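## Task

Get the foam block inside the bin marked T3 so that no part of it sticks out past the bin's rim. The robot must not topple or be left leaning, or the attempt fails. The block must stay there on its own; it does not count if the robot is what holds it in place at the end.

## Robot and tools

ROBOT. A simulated Hello Robot Stretch 4, about 1.6 m tall. It has an omni-wheel base whose edge lies within 0.23 m of the base origin, and a mast with a lift. It has one arm that telescopes forward, a three-joint wrist (yaw, pitch, roll) and a two-finger gripper. Loose objects may occasionally get nudged by something outside the robot's control.

FRAMES. Base frame: origin on the floor under the base centre, x ahead, y to the left, z up. hand_pose is reported in this frame and marks the spot between the fingers, 0.015 m back from the tips. With all wrist joints at 0 its axes line up with the base frame. The printed value may be slightly off. The odometry frame is where the base frame was when the scene began. Heading is in radians, -3.142 to 3.142, left positive.

TOOLS.
execute_actions(actions, cameras): actions is a list holding one action, or empty to just get state and images. An action has "base", "joints", or both, plus optional "pace" and "contact_limits". Alternatively it has only {"end_of_arm": "enable_torque"}, which re-powers any wrist or gripper motor that shut off. All motions in one action start at once and may finish at different times.
- base: exactly one relative move, measured from where the base last reported itself. translate_m drives straight, forward positive, -2 to 2 m. strafe_m slides sideways, left positive, -2 to 2 m. rotate_rad turns in place, counter-clockwise seen from above positive, -3.2 to 3.2 rad.
- joints: absolute targets by name, not offsets. lift_m 0 to 1.2 m. arm_m 0 to 0.55 m extension. wrist_yaw_rad -1.134 to 4.276 (0 ahead, positive left, 3.14 stowed back; above 3.4 the arm may block it). wrist_pitch_rad -1.117 to 4.259 (0 level, 1.57 pointing down). wrist_roll_rad -1.117 to 4.259 (0 keeps the fingers level; positive turns clockwise as seen from behind the hand). gripper_m 0 to 0.08 m, the finger gap. A joint target past its range is clipped and the result notes it. Any other bad value or unknown key rejects the whole call, and nothing moves.
- pace: "slow", "default", "fast" or "max". The base then reaches 0.1/0.3/0.4/0.6 m/s and 1/2/3/4 rad/s. With the lift above 0.2 these are capped lower, down to 0.3 m/s and 1 rad/s at full height.
- contact_limits: only {"arm_m": value}, from 0 (gentlest) to 0.75 (firmest), default 0.5.
- cameras: list chosen from head_camera, head_left_camera, head_right_camera, wrist_camera, all. Omitted or null gives all; [] gives none.
One action may run at most 15 s. A joint or the base left out of an action might still be driving toward an older target without the status showing it. If a result reports a stop, the remaining motion calls in that same reply are skipped.

wait(seconds): 0 to 10 s. It commands nothing and returns the state and images.

zoom_image(camera, region): gives a sharper crop of that camera's latest full image. region is [x0, y0, x1, y1] in pixels from the top-left corner, no larger than 504 by 504.

finished_scene(scene): pass the current scene number. It is final, and it reports success. The goal must already hold and keep holding.

CAMERAS. head_camera (420x560) sits on the mast top and looks forward and down; turn the base to look elsewhere. head_left_camera and head_right_camera (420x672 fisheyes) look down more steeply and show the base and arm. wrist_camera (616x392) looks along the fingers, with the tips near the bottom of its image. The calibration gives K and a world-to-camera transform in the base frame. The real values may differ slightly, more so for the wrist camera with the arm extended.

RESULT LINES. base_status and joint_status: "done" (for the base it means the wheels turned fully, even if slipping); "off_target" (stopped short, may still push); "contact_stop_at_<key>" (blocked; that part goes slack, so a slack lift may sag and slack wheels may roll); "limit_stop_at_<name>"; "time_out"; "torque_fault". After a stop the old target is dropped. on_its_own reports anything not commanded by this call; "held at" there is the held target, not the actual position. lidar_m: 12 ranges in metres, 30° sectors, first straight ahead and going counter-clockwise (4th left, 7th behind, 10th right). "-" means nothing seen or closer than 0.25 m. It sees from about 0.15 m up, so tabletops show, but glass and thin legs may be missed. wrist_depth_mm: a 7x7 grid read from the top left, in mm (100–2000). base_tilt is in degrees, forward and right positive. turned_by_wheels vs turned_by_imu: a gap over about 0.1 rad suggests a collision or slip, and the heading error is roughly their difference. motor_effort: percent of maximum, peak in brackets, positive toward larger joint values. For wheel_0/1/2, positive turns the base right.

GRIPPING. To grasp, command a gap smaller than the object. Once the fingers meet it they stop a bit past contact. A grip shows as gripper_m reading above the command, gripper effort away from 0, and usually "off_target". If gripper effort stays beyond about 50, the motor faults and may let go; send enable_torque to recover.

AVOID. Dropping or slamming objects, and pushing hard. If the gripper is pressed into something, the wrist can fault. Leaning over 6° triggers "limit_stop_at_tilt" and disables lift, arm and wheels. Never drive or turn with over 1 kg held and arm_m above 0.2, especially fast. Be careful with strong pulls at height. Tilting the gripper up (pitch below -0.2) while rolled (roll below -0.4 or above 4) can hit the body ("limit_stop_at_own_body"). To unfold at the start, send lift_m 0.4 and wrist_yaw_rad 0 together. Open the gripper and withdraw before finishing, so the object rests in the bin unsupported.

Each tool is called after "Emit:" by a JSON object that holds its "op" and its "data", one argument or row to a line.

## Session

Emit:
{"op": "execute_actions", "data": {
  "actions": []
}}

Scene clock: 0.00 s.
base_odometry: x=+0.000 y=+0.000 heading=+0.000 (m, m, rad; odometry frame)
turned_by_wheels: +0.000 (rad since the last result)
turned_by_imu: +0.000 (rad since the last result)
base_tilt: forward=+0.6 right=-0.8 (deg)
lidar_m: 0.90 1.42 1.44 1.08 0.88 0.87 1.02 1.47 1.45 0.97 0.80 0.76
base_status: not commanded
joint_positions: lift_m=+0.264 arm_m=+0.000 wrist_yaw_rad=+3.212 wrist_pitch_rad=+0.021 wrist_roll_rad=-0.012 gripper_m=+0.040
joint_status: not commanded
motor_effort: lift_m=+20 arm_m=-1 wrist_yaw_rad=-1 wrist_pitch_rad=-6 wrist_roll_rad=-1 gripper_m=-2 wheel_0=+1 wheel_1=+0 wheel_2=+1 (%)
hand_pose: x=-0.0471 y=+0.0723 z=+0.4382 quat_wxyz=(-0.035, -0.010, -0.007, +0.999) (m; base frame)
wrist_depth_mm: - 140 139 1336 1060 891 768 / - - 138 1336 1060 891 778 / - 106 137 1205 1060 878 768 / - 119 138 1229 1060 891 768 / 190 - 1708 1308 1060 878 768 / 208 1808 1576 1281 1008 904 768 / 209 1255 106 1138 126 - 750
pictures: head_camera, head_left_camera, head_right_camera, wrist_camera
Images, in order (width x height): head_camera 420x560, head_left_camera 420x672, head_right_camera 420x672, wrist_camera 616x392.

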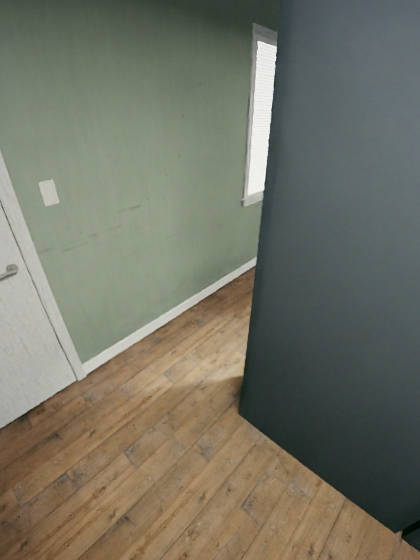

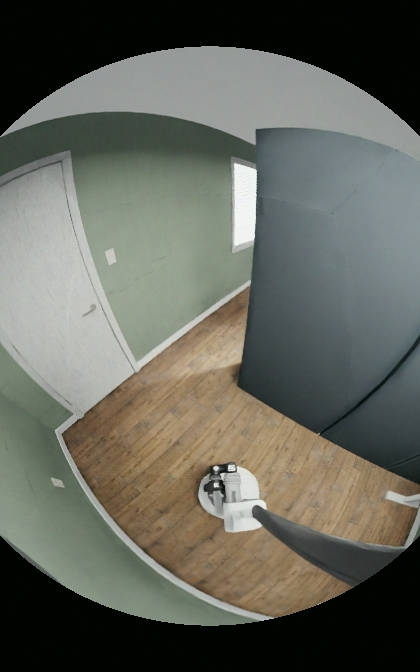

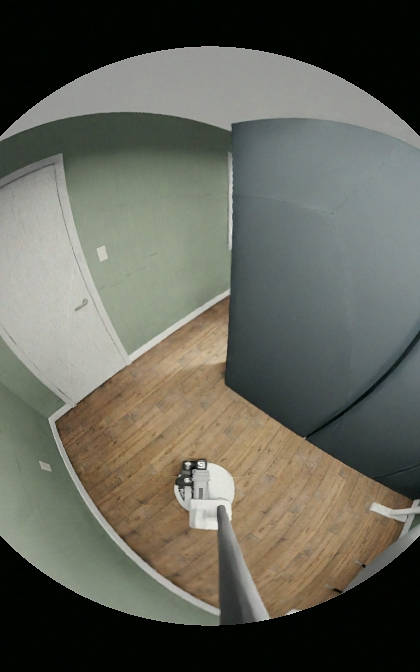

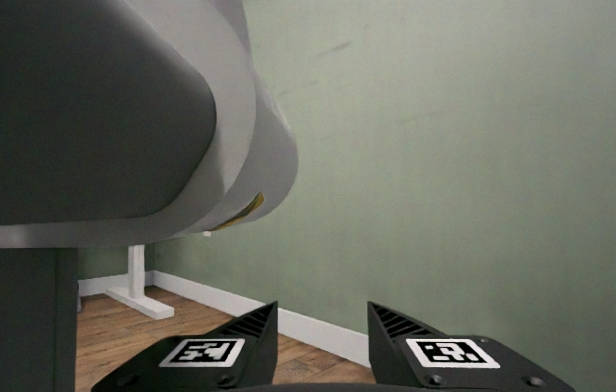

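Emit:
{"op": "execute_actions", "data": {
  "actions": [
    {"base":{"rotate_rad":-1.4}}
  ],
  "cameras": ["head_camera","head_left_camera"]
}}

Emit:
{"op": "execute_actions", "data": {
  "actions": [
    {"base":{"rotate_rad":-1.2}}
  ],
  "cameras": ["head_camera","head_left_camera"]
}}

Scene clock: 4.00 s.
base_odometry: x=+0.000 y=+0.000 heading=-1.400 (m, m, rad; odometry frame)
turned_by_wheels: -1.400 (rad since the last result)
turned_by_imu: -1.385 (rad since the last result)
base_tilt: forward=+0.6 right=-0.8 (deg)
lidar_m: 0.86 0.77 0.80 1.63 1.44 1.47 0.96 0.84 0.86 1.10 1.44 1.39
base_status: done
joint_positions: lift_m=+0.264 arm_m=+0.000 wrist_yaw_rad=+3.212 wrist_pitch_rad=+0.021 wrist_roll_rad=-0.012 gripper_m=+0.040
joint_status: not commanded
motor_effort: lift_m=+20(20) arm_m=-1(1) wrist_yaw_rad=+0(1) wrist_pitch_rad=-6(8) wrist_roll_rad=-1(2) gripper_m=+2(2) wheel_0=+1(8) wheel_1=+0(8) wheel_2=-1(7) (%)
hand_pose: x=-0.0471 y=+0.0723 z=+0.4382 quat_wxyz=(-0.035, -0.010, -0.007, +0.999) (m; base frame)
wrist_depth_mm: - 140 139 1255 1499 1537 1281 / - - 138 1255 1499 1537 1255 / - 106 137 1229 1430 1537 1281 / - 119 138 1229 1464 1537 1229 / 190 904 1078 1205 1464 1499 1281 / 208 931 1042 1229 1397 1464 1255 / 209 904 107 1138 126 - 1138
pictures: head_camera, head_left_camera
Images, in order (width x height): head_camera 420x560, head_left_camera 420x672.

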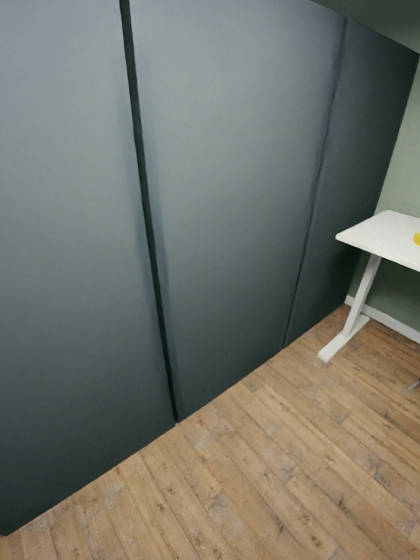

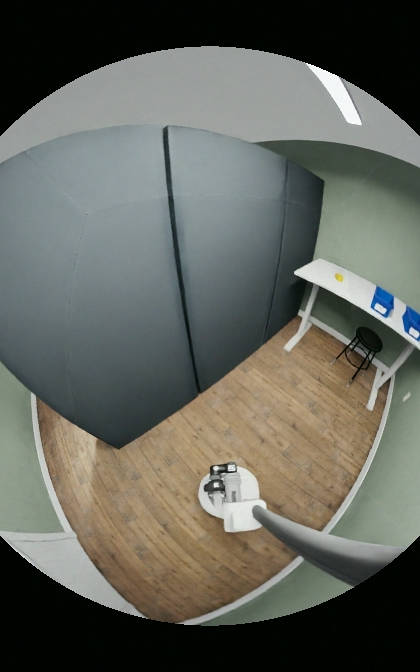

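Scene clock: 5.83 s.
base_odometry: x=+0.000 y=+0.000 heading=-2.600 (m, m, rad; odometry frame)
turned_by_wheels: -1.200 (rad since the last result)
turned_by_imu: -1.187 (rad since the last result)
base_tilt: forward=+0.6 right=-0.8 (deg)
lidar_m: 1.44 1.44 0.97 0.77 0.78 0.92 1.43 1.43 1.06 0.86 0.85 0.99
base_status: done
joint_positions: lift_m=+0.264 arm_m=+0.000 wrist_yaw_rad=+3.212 wrist_pitch_rad=+0.021 wrist_roll_rad=-0.012 gripper_m=+0.040
joint_status: not commanded
motor_effort: lift_m=+20(20) arm_m=-1(1) wrist_yaw_rad=+1(0) wrist_pitch_rad=-6(8) wrist_roll_rad=-2(2) gripper_m=+0(1) wheel_0=+1(6) wheel_1=+0(7) wheel_2=+0(7) (%)
hand_pose: x=-0.0471 y=+0.0723 z=+0.4382 quat_wxyz=(-0.035, -0.010, -0.007, +0.999) (m; base frame)
wrist_depth_mm: - 140 140 1661 1708 1863 1863 / - - 138 1661 1708 1863 1921 / - 106 137 1618 1708 1808 1863 / - 119 138 1576 1708 1808 1863 / 190 1397 1499 1618 1756 1808 1863 / 208 1397 1499 1576 1661 1708 1576 / 209 1255 106 1118 126 - 1060
pictures: head_camera, head_left_camera
Images, in order (width x height): head_camera 420x560, head_left_camera 420x672.

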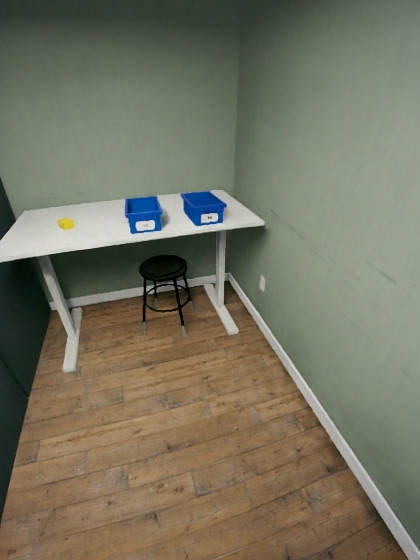

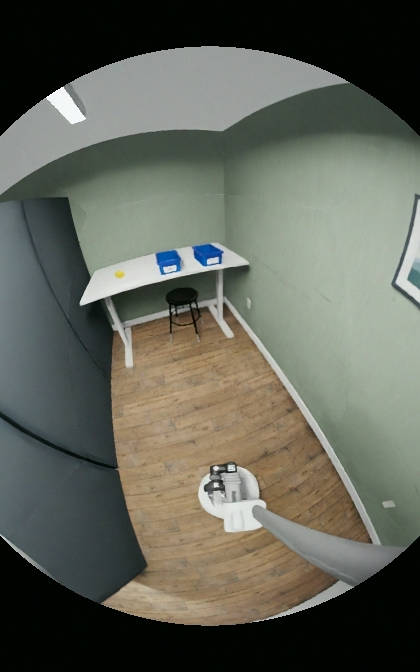

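Emit:
{"op": "execute_actions", "data": {
  "actions": [
    {"base":{"rotate_rad":0.325},"joints":{"lift_m":0.5,"wrist_yaw_rad":0,"gripper_m":0.08}}
  ],
  "cameras": []
}}

Emit:
{"op": "execute_actions", "data": {
  "actions": [
    {"base":{"translate_m":0.6},"joints":{"lift_m":1.0}}
  ]
}}

Scene clock: 14.93 s.
base_odometry: x=+0.000 y=+0.000 heading=-2.275 (m, m, rad; odometry frame)
turned_by_wheels: +0.325 (rad since the last result)
turned_by_imu: +0.321 (rad since the last result)
base_tilt: forward=+0.7 right=-0.8 (deg)
lidar_m: 1.44 1.11 0.82 0.79 0.83 1.52 1.45 1.23 0.91 0.85 0.89 1.31
base_status: done
joint_positions: lift_m=+0.500 arm_m=+0.000 wrist_yaw_rad=+0.000 wrist_pitch_rad=+0.021 wrist_roll_rad=-0.012 gripper_m=+0.080
joint_status: all done
motor_effort: lift_m=+22(26) arm_m=-1(1) wrist_yaw_rad=-2(7) wrist_pitch_rad=-7(7) wrist_roll_rad=-3(2) gripper_m=+1(3) wheel_0=-1(5) wheel_1=+0(7) wheel_2=+0(4) (%)
hand_pose: x=+0.3838 y=-0.0873 z=+0.6736 quat_wxyz=(+1.000, -0.006, +0.010, +0.000) (m; base frame)
wrist_depth_mm: 1255 1756 - - - 1808 1205 / 1255 1808 - - - 1756 1182 / 1229 1537 1537 1366 1366 1464 1229 / 1205 1576 - - - 1661 1205 / 1229 1576 - - - 1708 1205 / 1205 1576 - - - 1537 1182 / 1118 - 143 1618 1499 111 -
pictures: none
No camera images: the call's "cameras" was empty. Leave "cameras" out to get every camera's image.

Scene clock: 18.43 s.
base_odometry: x=-0.388 y=-0.457 heading=-2.275 (m, m, rad; odometry frame)
turned_by_wheels: +0.000 (rad since the last result)
turned_by_imu: +0.001 (rad since the last result)
base_tilt: forward=+0.7 right=-0.7 (deg)
lidar_m: 0.83 0.90 0.80 0.77 0.81 1.17 2.06 1.27 0.90 0.86 0.93 0.89
base_status: done
joint_positions: lift_m=+1.000 arm_m=+0.000 wrist_yaw_rad=+0.000 wrist_pitch_rad=+0.021 wrist_roll_rad=-0.012 gripper_m=+0.080
joint_status: all done
motor_effort: lift_m=+22(22) arm_m=-1(1) wrist_yaw_rad=-1(1) wrist_pitch_rad=-7(7) wrist_roll_rad=-1(1) gripper_m=+3(1) wheel_0=+2(7) wheel_1=+1(5) wheel_2=+2(9) (%)
hand_pose: x=+0.3838 y=-0.0874 z=+1.1736 quat_wxyz=(+1.000, -0.006, +0.010, +0.000) (m; base frame)
wrist_depth_mm: 1229 1397 1430 1430 1397 1397 1229 / 1205 1464 1464 1397 1397 1397 1205 / 1205 1430 1430 1397 1397 1430 1205 / 1205 1430 1397 1397 1397 1397 1205 / 1182 1430 1397 1397 1397 1397 1205 / 1025 931 976 676 798 668 668 / 715 - 143 654 640 111 -
pictures: head_camera, head_left_camera, head_right_camera, wrist_camera
camera_calibration (this result's frames):
wrist_camera: T_world_to_cam=[[0.0185601, -0.999818, -0.00443491, -0.0828211], [0.00292933, 0.00449004, -0.999986, 1.23198], [0.999823, 0.0185469, 0.00301214, -0.232925], [0, 0, 0, 1]] pos_world=[0.230813, -0.0840176, 1.23229]
Images, in order (width x height): head_camera 420x560, head_left_camera 420x672, head_right_camera 420x672, wrist_camera 616x392.

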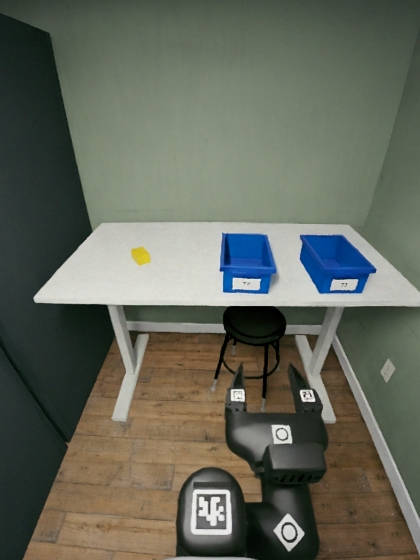

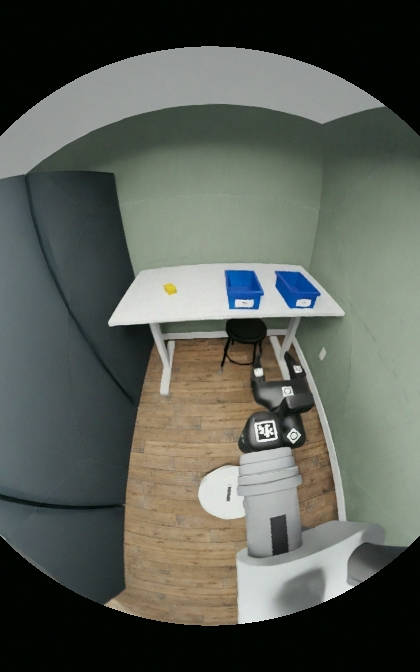

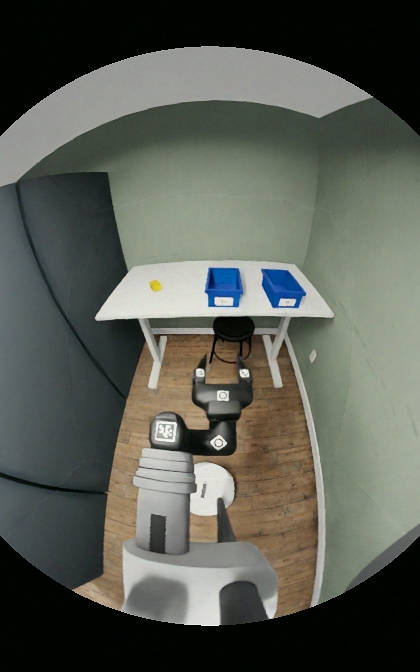

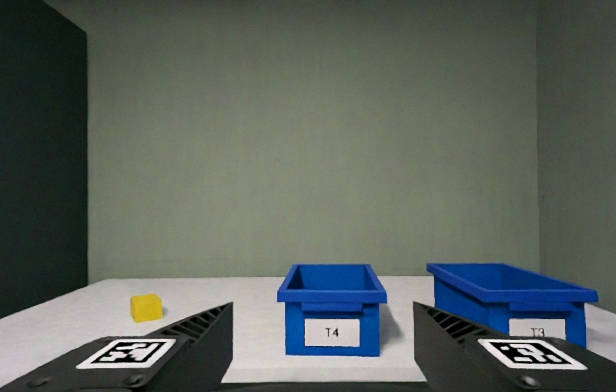

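Emit:
{"op": "zoom_image", "data": {
  "camera": "head_camera",
  "region": [90,210,390,310]
}}

Emit:
{"op": "zoom_image", "data": {
  "camera": "wrist_camera",
  "region": [90,270,210,350]
}}

Region (90, 210, 390, 310) of head_camera's 420x560 image, scaled by 1.680, with more detail than that image has.

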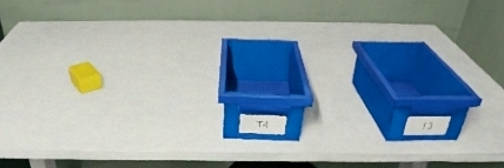

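Region (90, 270, 210, 350) of wrist_camera's 616x392 image, scaled by 4.200.

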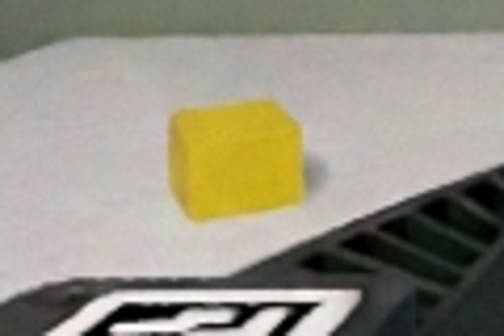

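Emit:
{"op": "execute_actions", "data": {
  "actions": [
    {"base":{"translate_m":0.39}}
  ],
  "cameras": []
}}

Emit:
{"op": "execute_actions", "data": {
  "actions": [
    {"base":{"rotate_rad":0.5},"joints":{"lift_m":0.9,"wrist_pitch_rad":0.4,"arm_m":0.1}}
  ],
  "cameras": ["head_camera","wrist_camera"]
}}

Scene clock: 34.23 s.
base_odometry: x=-0.641 y=-0.755 heading=-2.274 (m, m, rad; odometry frame)
turned_by_wheels: +0.000 (rad since the last result)
turned_by_imu: +0.001 (rad since the last result)
base_tilt: forward=+0.7 right=-0.8 (deg)
lidar_m: 0.44 0.50 0.65 0.76 0.82 1.17 2.42 1.26 0.92 0.89 0.68 0.48
base_status: done
joint_positions: lift_m=+1.000 arm_m=+0.000 wrist_yaw_rad=+0.000 wrist_pitch_rad=+0.021 wrist_roll_rad=-0.012 gripper_m=+0.080
joint_status: not commanded
motor_effort: lift_m=+22(22) arm_m=-1(1) wrist_yaw_rad=-1(1) wrist_pitch_rad=-8(5) wrist_roll_rad=-2(2) gripper_m=+2(0) wheel_0=+2(8) wheel_1=+1(6) wheel_2=+2(10) (%)
hand_pose: x=+0.3838 y=-0.0874 z=+1.1736 quat_wxyz=(+1.000, -0.006, +0.010, +0.000) (m; base frame)
wrist_depth_mm: 1060 1060 1042 1042 1042 1008 1025 / 1042 1060 1025 1042 1025 1025 1025 / 1042 1042 1060 1025 1025 1025 1025 / 1042 1042 1042 1042 1008 1025 1008 / 1042 1025 1042 1025 1025 1025 1025 / 1025 1042 976 564 564 960 559 / 715 - 143 554 549 111 -
pictures: none
No camera images: the call's "cameras" was empty. Leave "cameras" out to get every camera's image.

Scene clock: 35.67 s.
base_odometry: x=-0.641 y=-0.755 heading=-1.775 (m, m, rad; odometry frame)
turned_by_wheels: +0.499 (rad since the last result)
turned_by_imu: +0.494 (rad since the last result)
base_tilt: forward=+0.7 right=-0.8 (deg)
lidar_m: 0.49 0.64 0.75 0.80 1.12 2.46 1.30 0.94 0.90 0.68 0.48 0.44
base_status: done
joint_positions: lift_m=+0.900 arm_m=+0.099 wrist_yaw_rad=+0.000 wrist_pitch_rad=+0.402 wrist_roll_rad=-0.012 gripper_m=+0.080
joint_status: all done
motor_effort: lift_m=+18(22) arm_m=+6(6) wrist_yaw_rad=-1(1) wrist_pitch_rad=-8(6) wrist_roll_rad=-2(2) gripper_m=+3(2) wheel_0=-3(5) wheel_1=-3(6) wheel_2=-3(8) (%)
hand_pose: x=+0.4656 y=-0.0874 z=+0.9952 quat_wxyz=(+0.980, -0.006, +0.200, +0.001) (m; base frame)
wrist_depth_mm: 609 732 931 976 866 788 715 / 621 759 960 1025 891 809 750 / 627 715 723 707 699 683 668 / 449 442 436 436 430 421 418 / 342 317 314 310 307 307 304 / 676 279 244 243 240 240 239 / 661 - 142 208 192 111 -
pictures: head_camera, wrist_camera
camera_calibration (this result's frames):
wrist_camera: T_world_to_cam=[[0.0157671, -0.999815, -0.0109915, -0.0772711], [-0.369502, 0.00438831, -0.92922, 1.15624], [0.929096, 0.0187125, -0.369364, 0.0893205], [0, 0, 0, 1]] pos_world=[0.345465, -0.0840022, 1.10655]
Images, in order (width x height): head_camera 420x560, wrist_camera 616x392.

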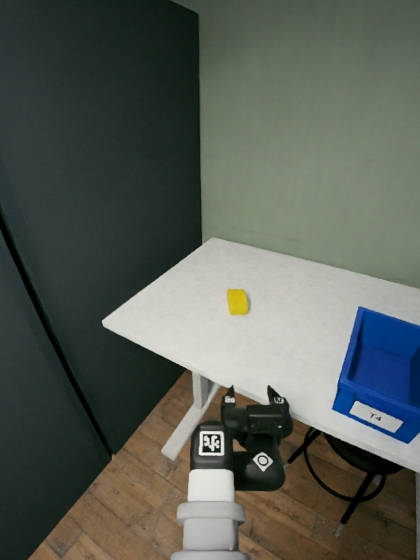

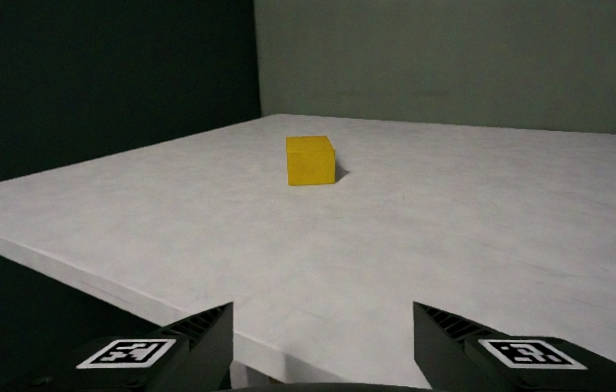

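Emit:
{"op": "execute_actions", "data": {
  "actions": [
    {"joints":{"arm_m":0.33}}
  ],
  "cameras": ["head_camera","wrist_camera"]
}}

Scene clock: 43.00 s.
base_odometry: x=-0.641 y=-0.755 heading=-1.775 (m, m, rad; odometry frame)
turned_by_wheels: +0.000 (rad since the last result)
turned_by_imu: +0.000 (rad since the last result)
base_tilt: forward=+0.7 right=-1.0 (deg)
lidar_m: 0.48 0.64 0.76 0.81 1.12 2.43 1.31 0.93 0.89 0.67 0.48 0.45
base_status: not commanded
joint_positions: lift_m=+0.900 arm_m=+0.329 wrist_yaw_rad=+0.000 wrist_pitch_rad=+0.402 wrist_roll_rad=-0.012 gripper_m=+0.080
joint_status: all done
motor_effort: lift_m=+18(18) arm_m=+6(7) wrist_yaw_rad=-1(1) wrist_pitch_rad=-7(7) wrist_roll_rad=-2(2) gripper_m=+2(2) wheel_0=-3(3) wheel_1=-3(3) wheel_2=-3(3) (%)
hand_pose: x=+0.6956 y=-0.0874 z=+0.9951 quat_wxyz=(+0.980, -0.006, +0.200, +0.001) (m; base frame)
wrist_depth_mm: 512 609 788 768 683 615 559 / 517 627 809 809 723 640 585 / 530 634 732 707 691 647 597 / 445 439 436 307 421 418 415 / 319 314 310 245 304 301 303 / 247 244 242 239 239 238 237 / 211 - 143 202 190 111 -
pictures: head_camera, wrist_camera
camera_calibration (this result's frames):
wrist_camera: T_world_to_cam=[[0.0156377, -0.999817, -0.0109942, -0.0808295], [-0.369664, 0.00443543, -0.929155, 1.24123], [0.929034, 0.018594, -0.369527, -0.124141], [0, 0, 0, 1]] pos_world=[0.575434, -0.0840119, 1.10653]
Images, in order (width x height): head_camera 420x560, wrist_camera 616x392.

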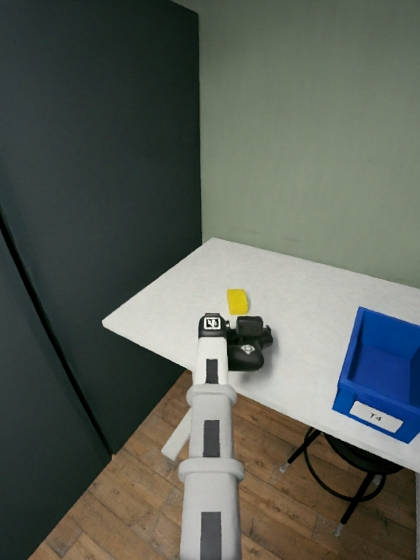

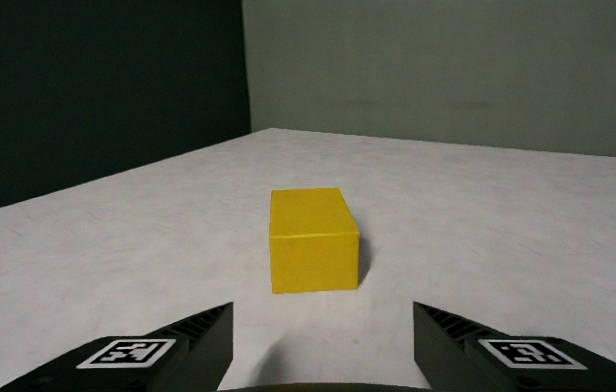

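Emit:
{"op": "execute_actions", "data": {
  "actions": [
    {"joints":{"lift_m":0.882}}
  ],
  "cameras": []
}}

Emit:
{"op": "execute_actions", "data": {
  "actions": [
    {"joints":{"arm_m":0.465},"contact_limits":{"arm_m":0.2}}
  ],
  "cameras": ["head_camera","wrist_camera"]
}}

Scene clock: 49.57 s.
base_odometry: x=-0.641 y=-0.755 heading=-1.775 (m, m, rad; odometry frame)
turned_by_wheels: +0.000 (rad since the last result)
turned_by_imu: +0.000 (rad since the last result)
base_tilt: forward=+0.7 right=-0.9 (deg)
lidar_m: 0.48 0.65 0.75 0.82 1.11 2.44 1.28 0.91 0.86 0.68 0.47 0.43
base_status: not commanded
joint_positions: lift_m=+0.882 arm_m=+0.329 wrist_yaw_rad=+0.000 wrist_pitch_rad=+0.402 wrist_roll_rad=-0.012 gripper_m=+0.080
joint_status: all done
motor_effort: lift_m=+18(17) arm_m=+6(6) wrist_yaw_rad=+0(1) wrist_pitch_rad=-7(6) wrist_roll_rad=-2(1) gripper_m=+4(3) wheel_0=-3(3) wheel_1=-2(3) wheel_2=-3(3) (%)
hand_pose: x=+0.6956 y=-0.0874 z=+0.9771 quat_wxyz=(+0.980, -0.006, +0.200, +0.001) (m; base frame)
wrist_depth_mm: 512 621 778 768 683 615 564 / 517 634 809 809 715 640 585 / 535 621 640 621 609 603 585 / 394 389 384 255 375 370 366 / 281 278 274 243 270 270 268 / 219 216 214 212 211 211 211 / 186 - 143 178 168 111 -
pictures: none
No camera images: the call's "cameras" was empty. Leave "cameras" out to get every camera's image.

Scene clock: 51.00 s.
base_odometry: x=-0.641 y=-0.755 heading=-1.775 (m, m, rad; odometry frame)
turned_by_wheels: +0.000 (rad since the last result)
turned_by_imu: +0.000 (rad since the last result)
base_tilt: forward=+0.7 right=-0.9 (deg)
lidar_m: 0.48 0.68 0.76 0.82 1.13 2.44 1.32 0.92 0.87 0.70 0.49 0.45
base_status: not commanded
joint_positions: lift_m=+0.882 arm_m=+0.464 wrist_yaw_rad=+0.000 wrist_pitch_rad=+0.402 wrist_roll_rad=-0.012 gripper_m=+0.080
joint_status: all done
motor_effort: lift_m=+18(18) arm_m=+6(7) wrist_yaw_rad=-2(1) wrist_pitch_rad=-9(8) wrist_roll_rad=-2(1) gripper_m=+1(2) wheel_0=-3(3) wheel_1=-3(2) wheel_2=-3(2) (%)
contact_limits: arm_m 0.2
hand_pose: x=+0.8306 y=-0.0874 z=+0.9771 quat_wxyz=(+0.980, -0.006, +0.200, +0.001) (m; base frame)
wrist_depth_mm: 452 544 691 654 580 521 480 / 462 559 715 691 603 544 496 / 473 569 661 627 603 549 504 / 445 389 382 377 375 370 366 / 281 278 274 182 271 268 267 / 219 216 157 142 153 210 210 / 186 - 118 119 121 111 -
pictures: head_camera, wrist_camera
camera_calibration (this result's frames):
wrist_camera: T_world_to_cam=[[0.0156429, -0.999817, -0.0109948, -0.0831413], [-0.36969, 0.00443355, -0.929144, 1.27442], [0.929023, 0.0185992, -0.369553, -0.256188], [0, 0, 0, 1]] pos_world=[0.710445, -0.0840115, 1.08853]
Images, in order (width x height): head_camera 420x560, wrist_camera 616x392.

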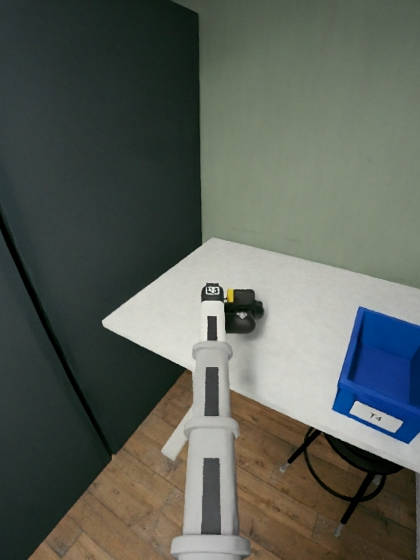

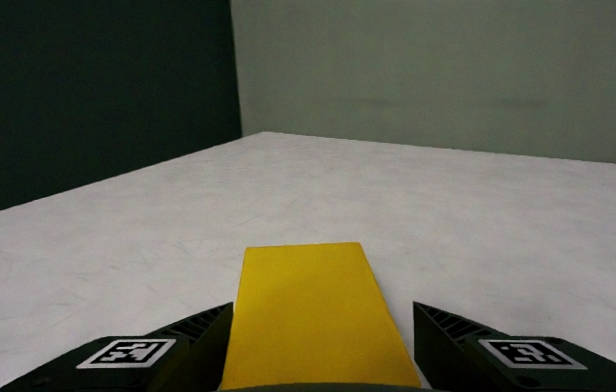

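Emit:
{"op": "execute_actions", "data": {
  "actions": [
    {"joints":{"gripper_m":0.04}}
  ],
  "cameras": ["wrist_camera"]
}}

Emit:
{"op": "execute_actions", "data": {
  "actions": [
    {"joints":{"lift_m":1.15}}
  ],
  "cameras": ["wrist_camera"]
}}

Scene clock: 54.43 s.
base_odometry: x=-0.641 y=-0.755 heading=-1.775 (m, m, rad; odometry frame)
turned_by_wheels: +0.000 (rad since the last result)
turned_by_imu: +0.000 (rad since the last result)
base_tilt: forward=+0.7 right=-0.8 (deg)
lidar_m: 0.50 0.65 0.75 0.80 1.14 2.45 1.28 0.95 0.87 0.69 0.47 0.44
base_status: not commanded
joint_positions: lift_m=+0.882 arm_m=+0.464 wrist_yaw_rad=+0.000 wrist_pitch_rad=+0.402 wrist_roll_rad=-0.012 gripper_m=+0.059
joint_status: gripper_m off_target (ended at +0.059, target +0.040)
on_its_own: gripper_m is held at +0.053, not at your +0.040, by its contact guard: the fingers met something
motor_effort: lift_m=+18(18) arm_m=+6(6) wrist_yaw_rad=-1(1) wrist_pitch_rad=-7(9) wrist_roll_rad=-1(2) gripper_m=-36(46) wheel_0=-3(3) wheel_1=-3(2) wheel_2=-2(3) (%)
hand_pose: x=+0.8306 y=-0.0874 z=+0.9771 quat_wxyz=(+0.980, -0.006, +0.200, +0.001) (m; base frame)
wrist_depth_mm: 449 544 683 640 574 517 477 / 459 559 707 683 603 544 496 / 473 569 661 627 597 549 508 / 442 389 384 379 375 370 366 / 282 277 273 183 270 268 266 / 218 216 206 143 142 210 209 / 180 110 114 119 116 - -
pictures: wrist_camera
camera_calibration (this result's frames):
wrist_camera: T_world_to_cam=[[0.01575, -0.999815, -0.0109966, -0.0832074], [-0.369691, 0.00439564, -0.929144, 1.27442], [0.929021, 0.0186994, -0.369553, -0.256187], [0, 0, 0, 1]] pos_world=[0.710455, -0.0840034, 1.08853]
Images, in order (width x height): wrist_camera 616x392.

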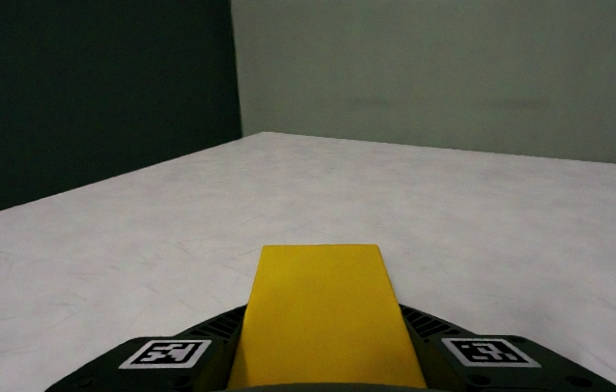

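Scene clock: 56.60 s.
base_odometry: x=-0.641 y=-0.755 heading=-1.775 (m, m, rad; odometry frame)
turned_by_wheels: +0.000 (rad since the last result)
turned_by_imu: +0.000 (rad since the last result)
base_tilt: forward=+0.7 right=-0.9 (deg)
lidar_m: 0.46 0.67 0.76 0.82 1.14 2.46 1.30 0.93 0.88 0.69 0.48 0.43
base_status: not commanded
joint_positions: lift_m=+1.150 arm_m=+0.464 wrist_yaw_rad=+0.000 wrist_pitch_rad=+0.402 wrist_roll_rad=-0.012 gripper_m=+0.059
joint_status: all done
on_its_own: gripper_m is held at +0.053, not at your +0.040, by its contact guard: the fingers met something
motor_effort: lift_m=+22(21) arm_m=+6(6) wrist_yaw_rad=+0(0) wrist_pitch_rad=-8(8) wrist_roll_rad=-1(3) gripper_m=-38(38) wheel_0=-3(3) wheel_1=-3(2) wheel_2=-3(3) (%)
hand_pose: x=+0.8306 y=-0.0874 z=+1.2447 quat_wxyz=(+0.980, -0.006, +0.200, +0.001) (m; base frame)
wrist_depth_mm: 452 544 691 647 580 521 477 / 462 559 715 683 603 539 496 / 469 569 732 723 634 564 517 / 484 591 768 768 676 591 539 / 492 603 778 183 683 621 564 / 508 627 627 143 142 621 574 / 512 109 114 119 116 - 525
pictures: wrist_camera
camera_calibration (this result's frames):
wrist_camera: T_world_to_cam=[[0.0157362, -0.999816, -0.0109956, -0.0802571], [-0.369776, 0.00439805, -0.92911, 1.52309], [0.928987, 0.0186866, -0.369639, -0.157152], [0, 0, 0, 1]] pos_world=[0.710458, -0.0840043, 1.35615]
Images, in order (width x height): wrist_camera 616x392.

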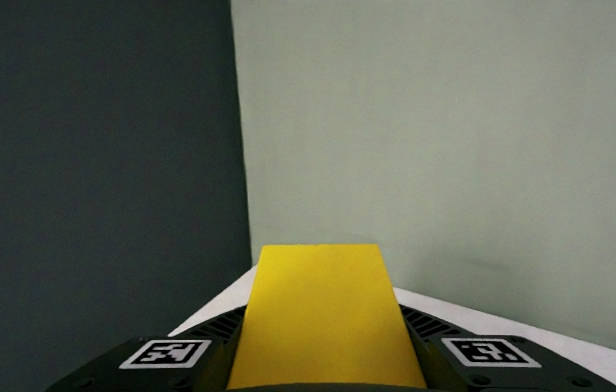

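Emit:
{"op": "execute_actions", "data": {
  "actions": [
    {"base":{"rotate_rad":-0.5},"joints":{"arm_m":0.0}}
  ],
  "cameras": []
}}

Emit:
{"op": "execute_actions", "data": {
  "actions": [
    {"base":{"strafe_m":-0.36}}
  ]
}}

Scene clock: 64.57 s.
base_odometry: x=-0.641 y=-0.755 heading=-2.274 (m, m, rad; odometry frame)
turned_by_wheels: -0.499 (rad since the last result)
turned_by_imu: -0.494 (rad since the last result)
base_tilt: forward=+0.6 right=-0.8 (deg)
lidar_m: 0.46 0.50 0.66 0.77 0.82 1.16 2.46 1.26 0.93 0.88 0.65 0.47
base_status: done
joint_positions: lift_m=+1.150 arm_m=+0.001 wrist_yaw_rad=+0.000 wrist_pitch_rad=+0.403 wrist_roll_rad=-0.012 gripper_m=+0.059
joint_status: all done
on_its_own: gripper_m is held at +0.053, not at your +0.040, by its contact guard: the fingers met something
motor_effort: lift_m=+22(22) arm_m=-6(6) wrist_yaw_rad=+0(2) wrist_pitch_rad=-8(7) wrist_roll_rad=-3(1) gripper_m=-37(36) wheel_0=+3(6) wheel_1=+3(5) wheel_2=+2(5) (%)
hand_pose: x=+0.3677 y=-0.0874 z=+1.2447 quat_wxyz=(+0.980, -0.006, +0.200, +0.001) (m; base frame)
wrist_depth_mm: 931 946 931 931 917 917 917 / 991 991 976 976 960 976 960 / 1060 1025 1042 1025 1025 1008 1008 / 1078 1078 1060 1060 1042 1060 1042 / 820 820 809 183 609 750 615 / 640 634 609 143 142 597 508 / 530 110 113 119 116 - 455
pictures: none
No camera images: the call's "cameras" was empty. Leave "cameras" out to get every camera's image.

Scene clock: 67.10 s.
base_odometry: x=-0.915 y=-0.522 heading=-2.274 (m, m, rad; odometry frame)
turned_by_wheels: +0.000 (rad since the last result)
turned_by_imu: -0.001 (rad since the last result)
base_tilt: forward=+0.5 right=-0.8 (deg)
lidar_m: 0.47 0.50 0.69 1.14 1.20 1.72 2.07 0.78 0.57 0.53 0.57 0.47
base_status: done
joint_positions: lift_m=+1.150 arm_m=+0.001 wrist_yaw_rad=+0.000 wrist_pitch_rad=+0.403 wrist_roll_rad=-0.012 gripper_m=+0.059
joint_status: not commanded
on_its_own: gripper_m is held at +0.053, not at your +0.040, by its contact guard: the fingers met something
motor_effort: lift_m=+22(22) arm_m=-6(6) wrist_yaw_rad=+0(1) wrist_pitch_rad=-7(9) wrist_roll_rad=-2(2) gripper_m=-38(37) wheel_0=+1(10) wheel_1=+1(10) wheel_2=+0(3) (%)
hand_pose: x=+0.3677 y=-0.0874 z=+1.2447 quat_wxyz=(+0.980, -0.006, +0.200, +0.001) (m; base frame)
wrist_depth_mm: 931 931 917 931 917 904 707 / 976 960 976 960 946 946 707 / 1042 1042 1008 1025 1025 991 715 / 1098 1060 1042 1060 1042 1025 707 / 778 621 798 183 615 842 707 / 554 580 609 142 142 621 676 / 508 110 113 119 116 - 585
pictures: head_camera, head_left_camera, head_right_camera, wrist_camera
camera_calibration (this result's frames):
wrist_camera: T_world_to_cam=[[0.0154182, -0.999821, -0.0110008, -0.0729127], [-0.370087, 0.00451429, -0.928986, 1.35185], [0.928869, 0.0183945, -0.369951, 0.273222], [0, 0, 0, 1]] pos_world=[0.247638, -0.0840281, 1.35612]
Images, in order (width x height): head_camera 420x560, head_left_camera 420x672, head_right_camera 420x672, wrist_camera 616x392.

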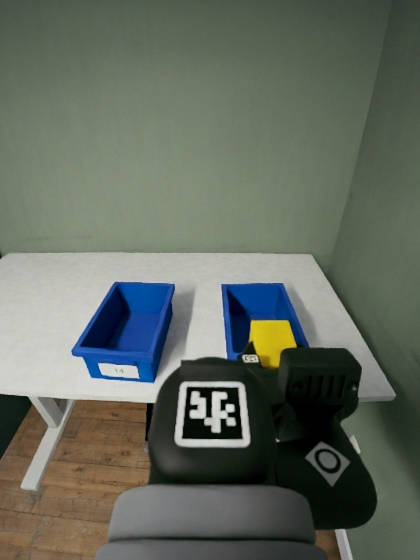

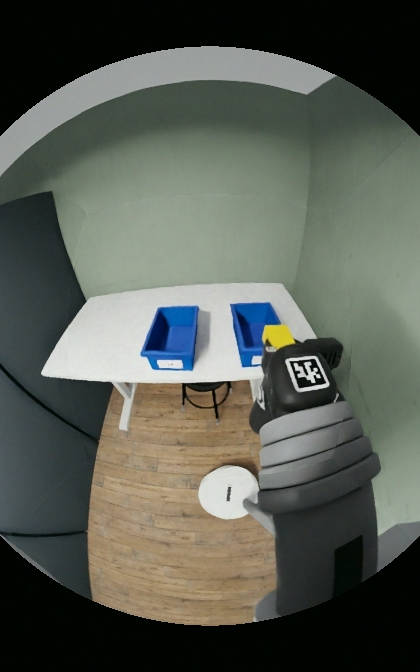

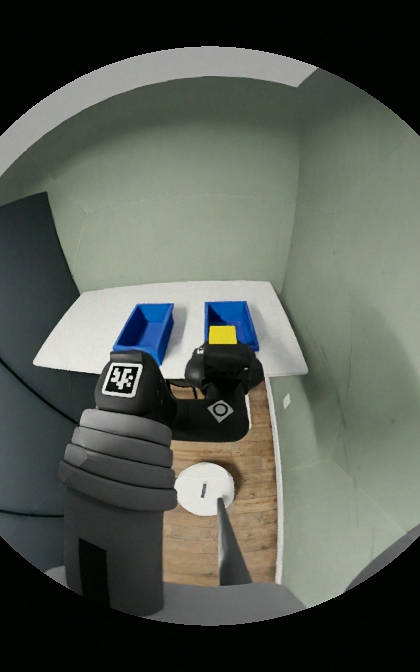

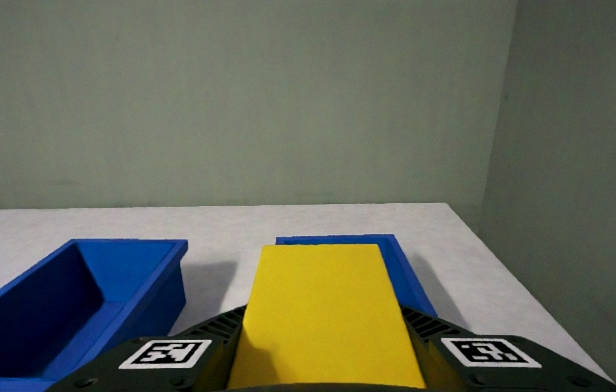

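Emit:
{"op": "execute_actions", "data": {
  "actions": [
    {"base":{"strafe_m":-0.035},"joints":{"lift_m":1.2,"wrist_pitch_rad":0.9}}
  ],
  "cameras": []
}}

Emit:
{"op": "execute_actions", "data": {
  "actions": [
    {"joints":{"arm_m":0.327}}
  ]
}}

Scene clock: 80.60 s.
base_odometry: x=-0.942 y=-0.499 heading=-2.274 (m, m, rad; odometry frame)
turned_by_wheels: +0.000 (rad since the last result)
turned_by_imu: -0.001 (rad since the last result)
base_tilt: forward=+0.6 right=-0.7 (deg)
lidar_m: 0.43 0.49 0.69 1.17 1.23 1.71 2.49 0.70 0.52 0.49 0.54 0.47
base_status: done
joint_positions: lift_m=+1.199 arm_m=+0.001 wrist_yaw_rad=+0.000 wrist_pitch_rad=+0.902 wrist_roll_rad=-0.012 gripper_m=+0.059
joint_status: all done
on_its_own: gripper_m is held at +0.053, not at your +0.040, by its contact guard: the fingers met something
motor_effort: lift_m=+22(24) arm_m=-6(6) wrist_yaw_rad=-1(0) wrist_pitch_rad=-4(5) wrist_roll_rad=-2(2) gripper_m=-36(37) wheel_0=-2(9) wheel_1=+2(9) wheel_2=+0(3) (%)
hand_pose: x=+0.3040 y=-0.0874 z=+1.2105 quat_wxyz=(+0.900, -0.006, +0.436, +0.003) (m; base frame)
wrist_depth_mm: 904 891 891 891 866 891 661 / 591 597 723 609 699 732 661 / 597 544 609 615 580 609 654 / 415 521 535 407 449 530 597 / 473 484 480 182 469 469 480 / 1366 1366 891 142 142 991 661 / 1255 110 114 119 116 - 634
pictures: none
No camera images: the call's "cameras" was empty. Leave "cameras" out to get every camera's image.

Scene clock: 82.70 s.
base_odometry: x=-0.942 y=-0.499 heading=-2.274 (m, m, rad; odometry frame)
turned_by_wheels: +0.000 (rad since the last result)
turned_by_imu: +0.000 (rad since the last result)
base_tilt: forward=+0.7 right=-0.8 (deg)
lidar_m: 0.45 0.48 0.70 1.17 1.24 1.75 2.47 0.72 0.52 0.48 0.53 0.44
base_status: not commanded
joint_positions: lift_m=+1.199 arm_m=+0.326 wrist_yaw_rad=+0.000 wrist_pitch_rad=+0.902 wrist_roll_rad=-0.012 gripper_m=+0.059
joint_status: all done
on_its_own: gripper_m is held at +0.053, not at your +0.040, by its contact guard: the fingers met something
motor_effort: lift_m=+23(23) arm_m=+6(7) wrist_yaw_rad=-1(1) wrist_pitch_rad=-4(5) wrist_roll_rad=-2(2) gripper_m=-39(39) wheel_0=-2(2) wheel_1=+2(2) wheel_2=+0(0) (%)
hand_pose: x=+0.6288 y=-0.0874 z=+1.2104 quat_wxyz=(+0.900, -0.006, +0.436, +0.003) (m; base frame)
wrist_depth_mm: 699 699 691 683 683 691 661 / 741 741 723 723 715 741 668 / 640 627 621 621 609 597 668 / 554 544 539 539 535 530 585 / 373 484 410 182 351 469 477 / 357 433 312 142 142 424 421 / 353 110 113 119 116 - 394
pictures: head_camera, head_left_camera, head_right_camera, wrist_camera
camera_calibration (this result's frames):
wrist_camera: T_world_to_cam=[[0.00849957, -0.999818, -0.0170729, -0.0655782], [-0.769504, 0.00436358, -0.638627, 1.31633], [0.638585, 0.0185657, -0.769327, 0.684029], [0, 0, 0, 1]] pos_world=[0.57667, -0.0840097, 1.36577]
Images, in order (width x height): head_camera 420x560, head_left_camera 420x672, head_right_camera 420x672, wrist_camera 616x392.

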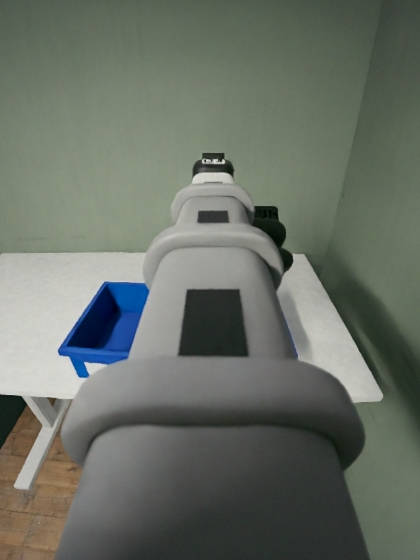

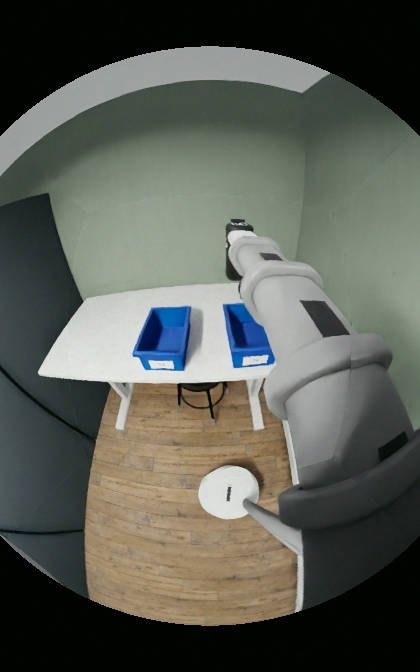

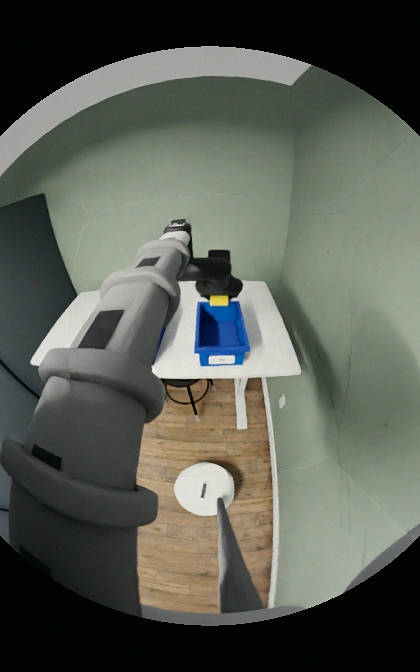

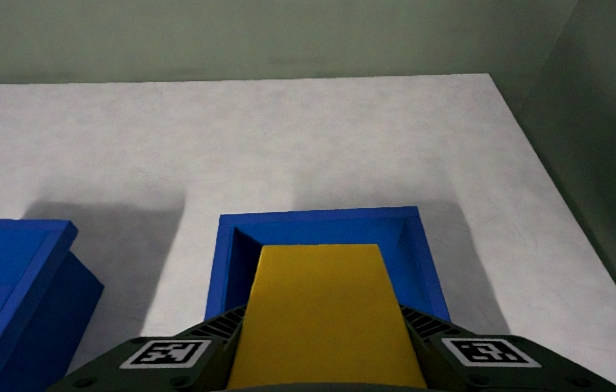

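Emit:
{"op": "execute_actions", "data": {
  "actions": [
    {"joints":{"lift_m":1.07,"arm_m":0.35}}
  ],
  "cameras": ["head_right_camera","wrist_camera"]
}}

Scene clock: 87.27 s.
base_odometry: x=-0.942 y=-0.499 heading=-2.274 (m, m, rad; odometry frame)
turned_by_wheels: +0.000 (rad since the last result)
turned_by_imu: +0.000 (rad since the last result)
base_tilt: forward=+0.6 right=-0.7 (deg)
lidar_m: 0.44 0.51 0.66 1.17 1.24 1.76 1.93 0.72 0.52 0.49 0.53 0.45
base_status: not commanded
joint_positions: lift_m=+1.070 arm_m=+0.349 wrist_yaw_rad=+0.000 wrist_pitch_rad=+0.902 wrist_roll_rad=-0.012 gripper_m=+0.059
joint_status: all done
on_its_own: gripper_m is held at +0.053, not at your +0.040, by its contact guard: the fingers met something
motor_effort: lift_m=+18(18) arm_m=+6(6) wrist_yaw_rad=-1(0) wrist_pitch_rad=-6(5) wrist_roll_rad=-1(2) gripper_m=-37(39) wheel_0=-2(2) wheel_1=+2(2) wheel_2=+0(0) (%)
hand_pose: x=+0.6518 y=-0.0874 z=+1.0816 quat_wxyz=(+0.900, -0.006, +0.436, +0.003) (m; base frame)
wrist_depth_mm: 615 615 609 597 597 585 640 / 512 508 504 496 492 488 500 / 436 433 255 258 260 404 413 / 379 368 273 296 296 230 362 / 327 320 301 183 309 201 322 / 303 190 210 143 142 202 287 / 276 110 114 119 116 - -
pictures: head_right_camera, wrist_camera
camera_calibration (this result's frames):
wrist_camera: T_world_to_cam=[[0.00834987, -0.999819, -0.0170737, -0.0678951], [-0.769559, 0.00447768, -0.63856, 1.25169], [0.638522, 0.0184711, -0.769382, 0.570296], [0, 0, 0, 1]] pos_world=[0.599667, -0.0840215, 1.23689]
Images, in order (width x height): head_right_camera 420x672, wrist_camera 616x392.

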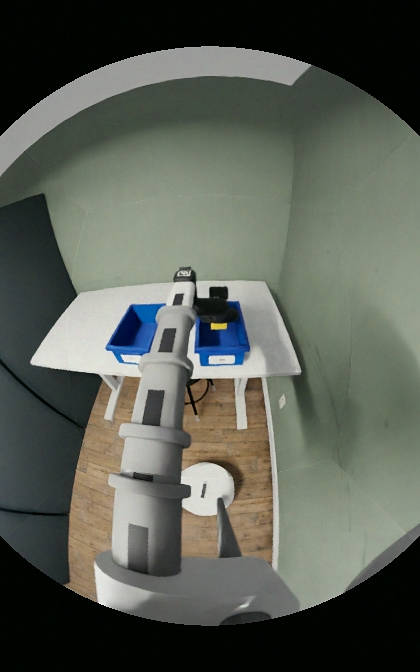

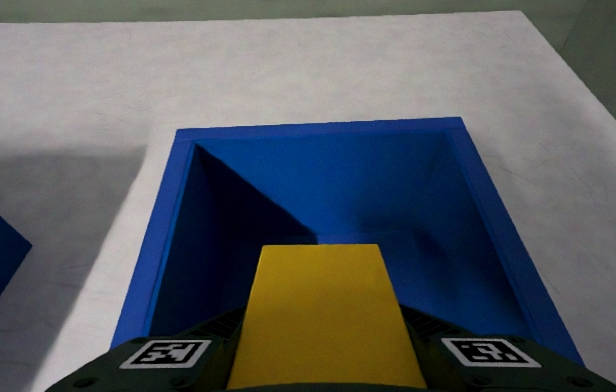

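Emit:
{"op": "execute_actions", "data": {
  "actions": [
    {"joints":{"lift_m":1.02},"pace":"slow"}
  ],
  "cameras": ["head_right_camera","wrist_camera"]
}}

Scene clock: 91.70 s.
base_odometry: x=-0.942 y=-0.499 heading=-2.274 (m, m, rad; odometry frame)
turned_by_wheels: +0.000 (rad since the last result)
turned_by_imu: +0.000 (rad since the last result)
base_tilt: forward=+0.7 right=-0.9 (deg)
lidar_m: 0.46 0.49 0.66 1.17 1.24 1.74 1.92 0.71 0.53 0.50 0.51 0.47
base_status: not commanded
joint_positions: lift_m=+1.020 arm_m=+0.349 wrist_yaw_rad=+0.000 wrist_pitch_rad=+0.902 wrist_roll_rad=-0.012 gripper_m=+0.059
joint_status: all done
on_its_own: gripper_m is held at +0.053, not at your +0.040, by its contact guard: the fingers met something
motor_effort: lift_m=+18(23) arm_m=+6(6) wrist_yaw_rad=-1(1) wrist_pitch_rad=-6(7) wrist_roll_rad=-2(2) gripper_m=-37(39) wheel_0=-2(2) wheel_1=+2(1) wheel_2=+0(0) (%)
hand_pose: x=+0.6518 y=-0.0874 z=+1.0316 quat_wxyz=(+0.900, -0.006, +0.436, +0.003) (m; base frame)
wrist_depth_mm: 508 512 504 496 492 484 484 / 421 407 218 217 220 211 397 / 359 186 244 250 253 195 338 / 312 160 272 287 286 198 154 / 272 153 263 183 265 201 148 / 127 151 211 143 142 202 151 / 112 110 114 119 116 - -
pictures: head_right_camera, wrist_camera
camera_calibration (this result's frames):
wrist_camera: T_world_to_cam=[[0.00834967, -0.999819, -0.0170737, -0.0687487], [-0.769559, 0.00447785, -0.63856, 1.21976], [0.638522, 0.018471, -0.769382, 0.531827], [0, 0, 0, 1]] pos_world=[0.599668, -0.0840215, 1.1869]
Images, in order (width x height): head_right_camera 420x672, wrist_camera 616x392.

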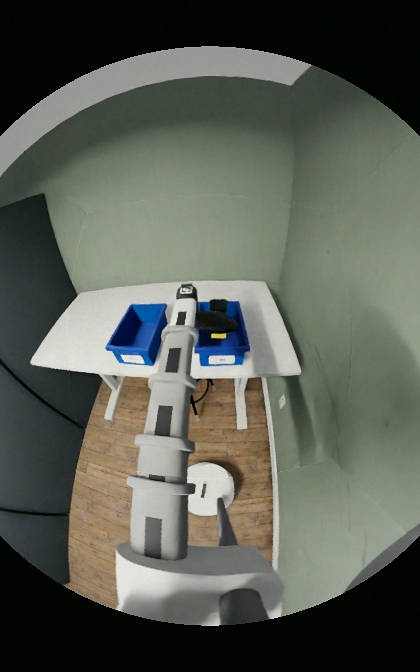

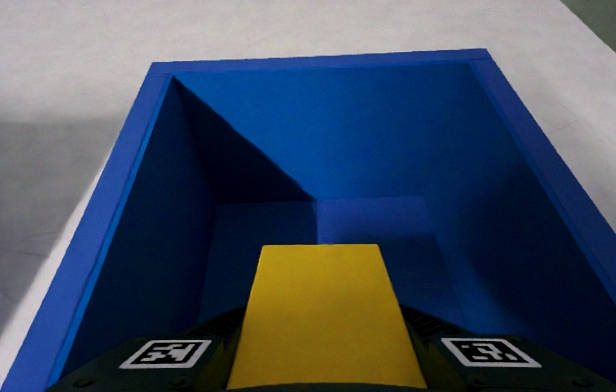

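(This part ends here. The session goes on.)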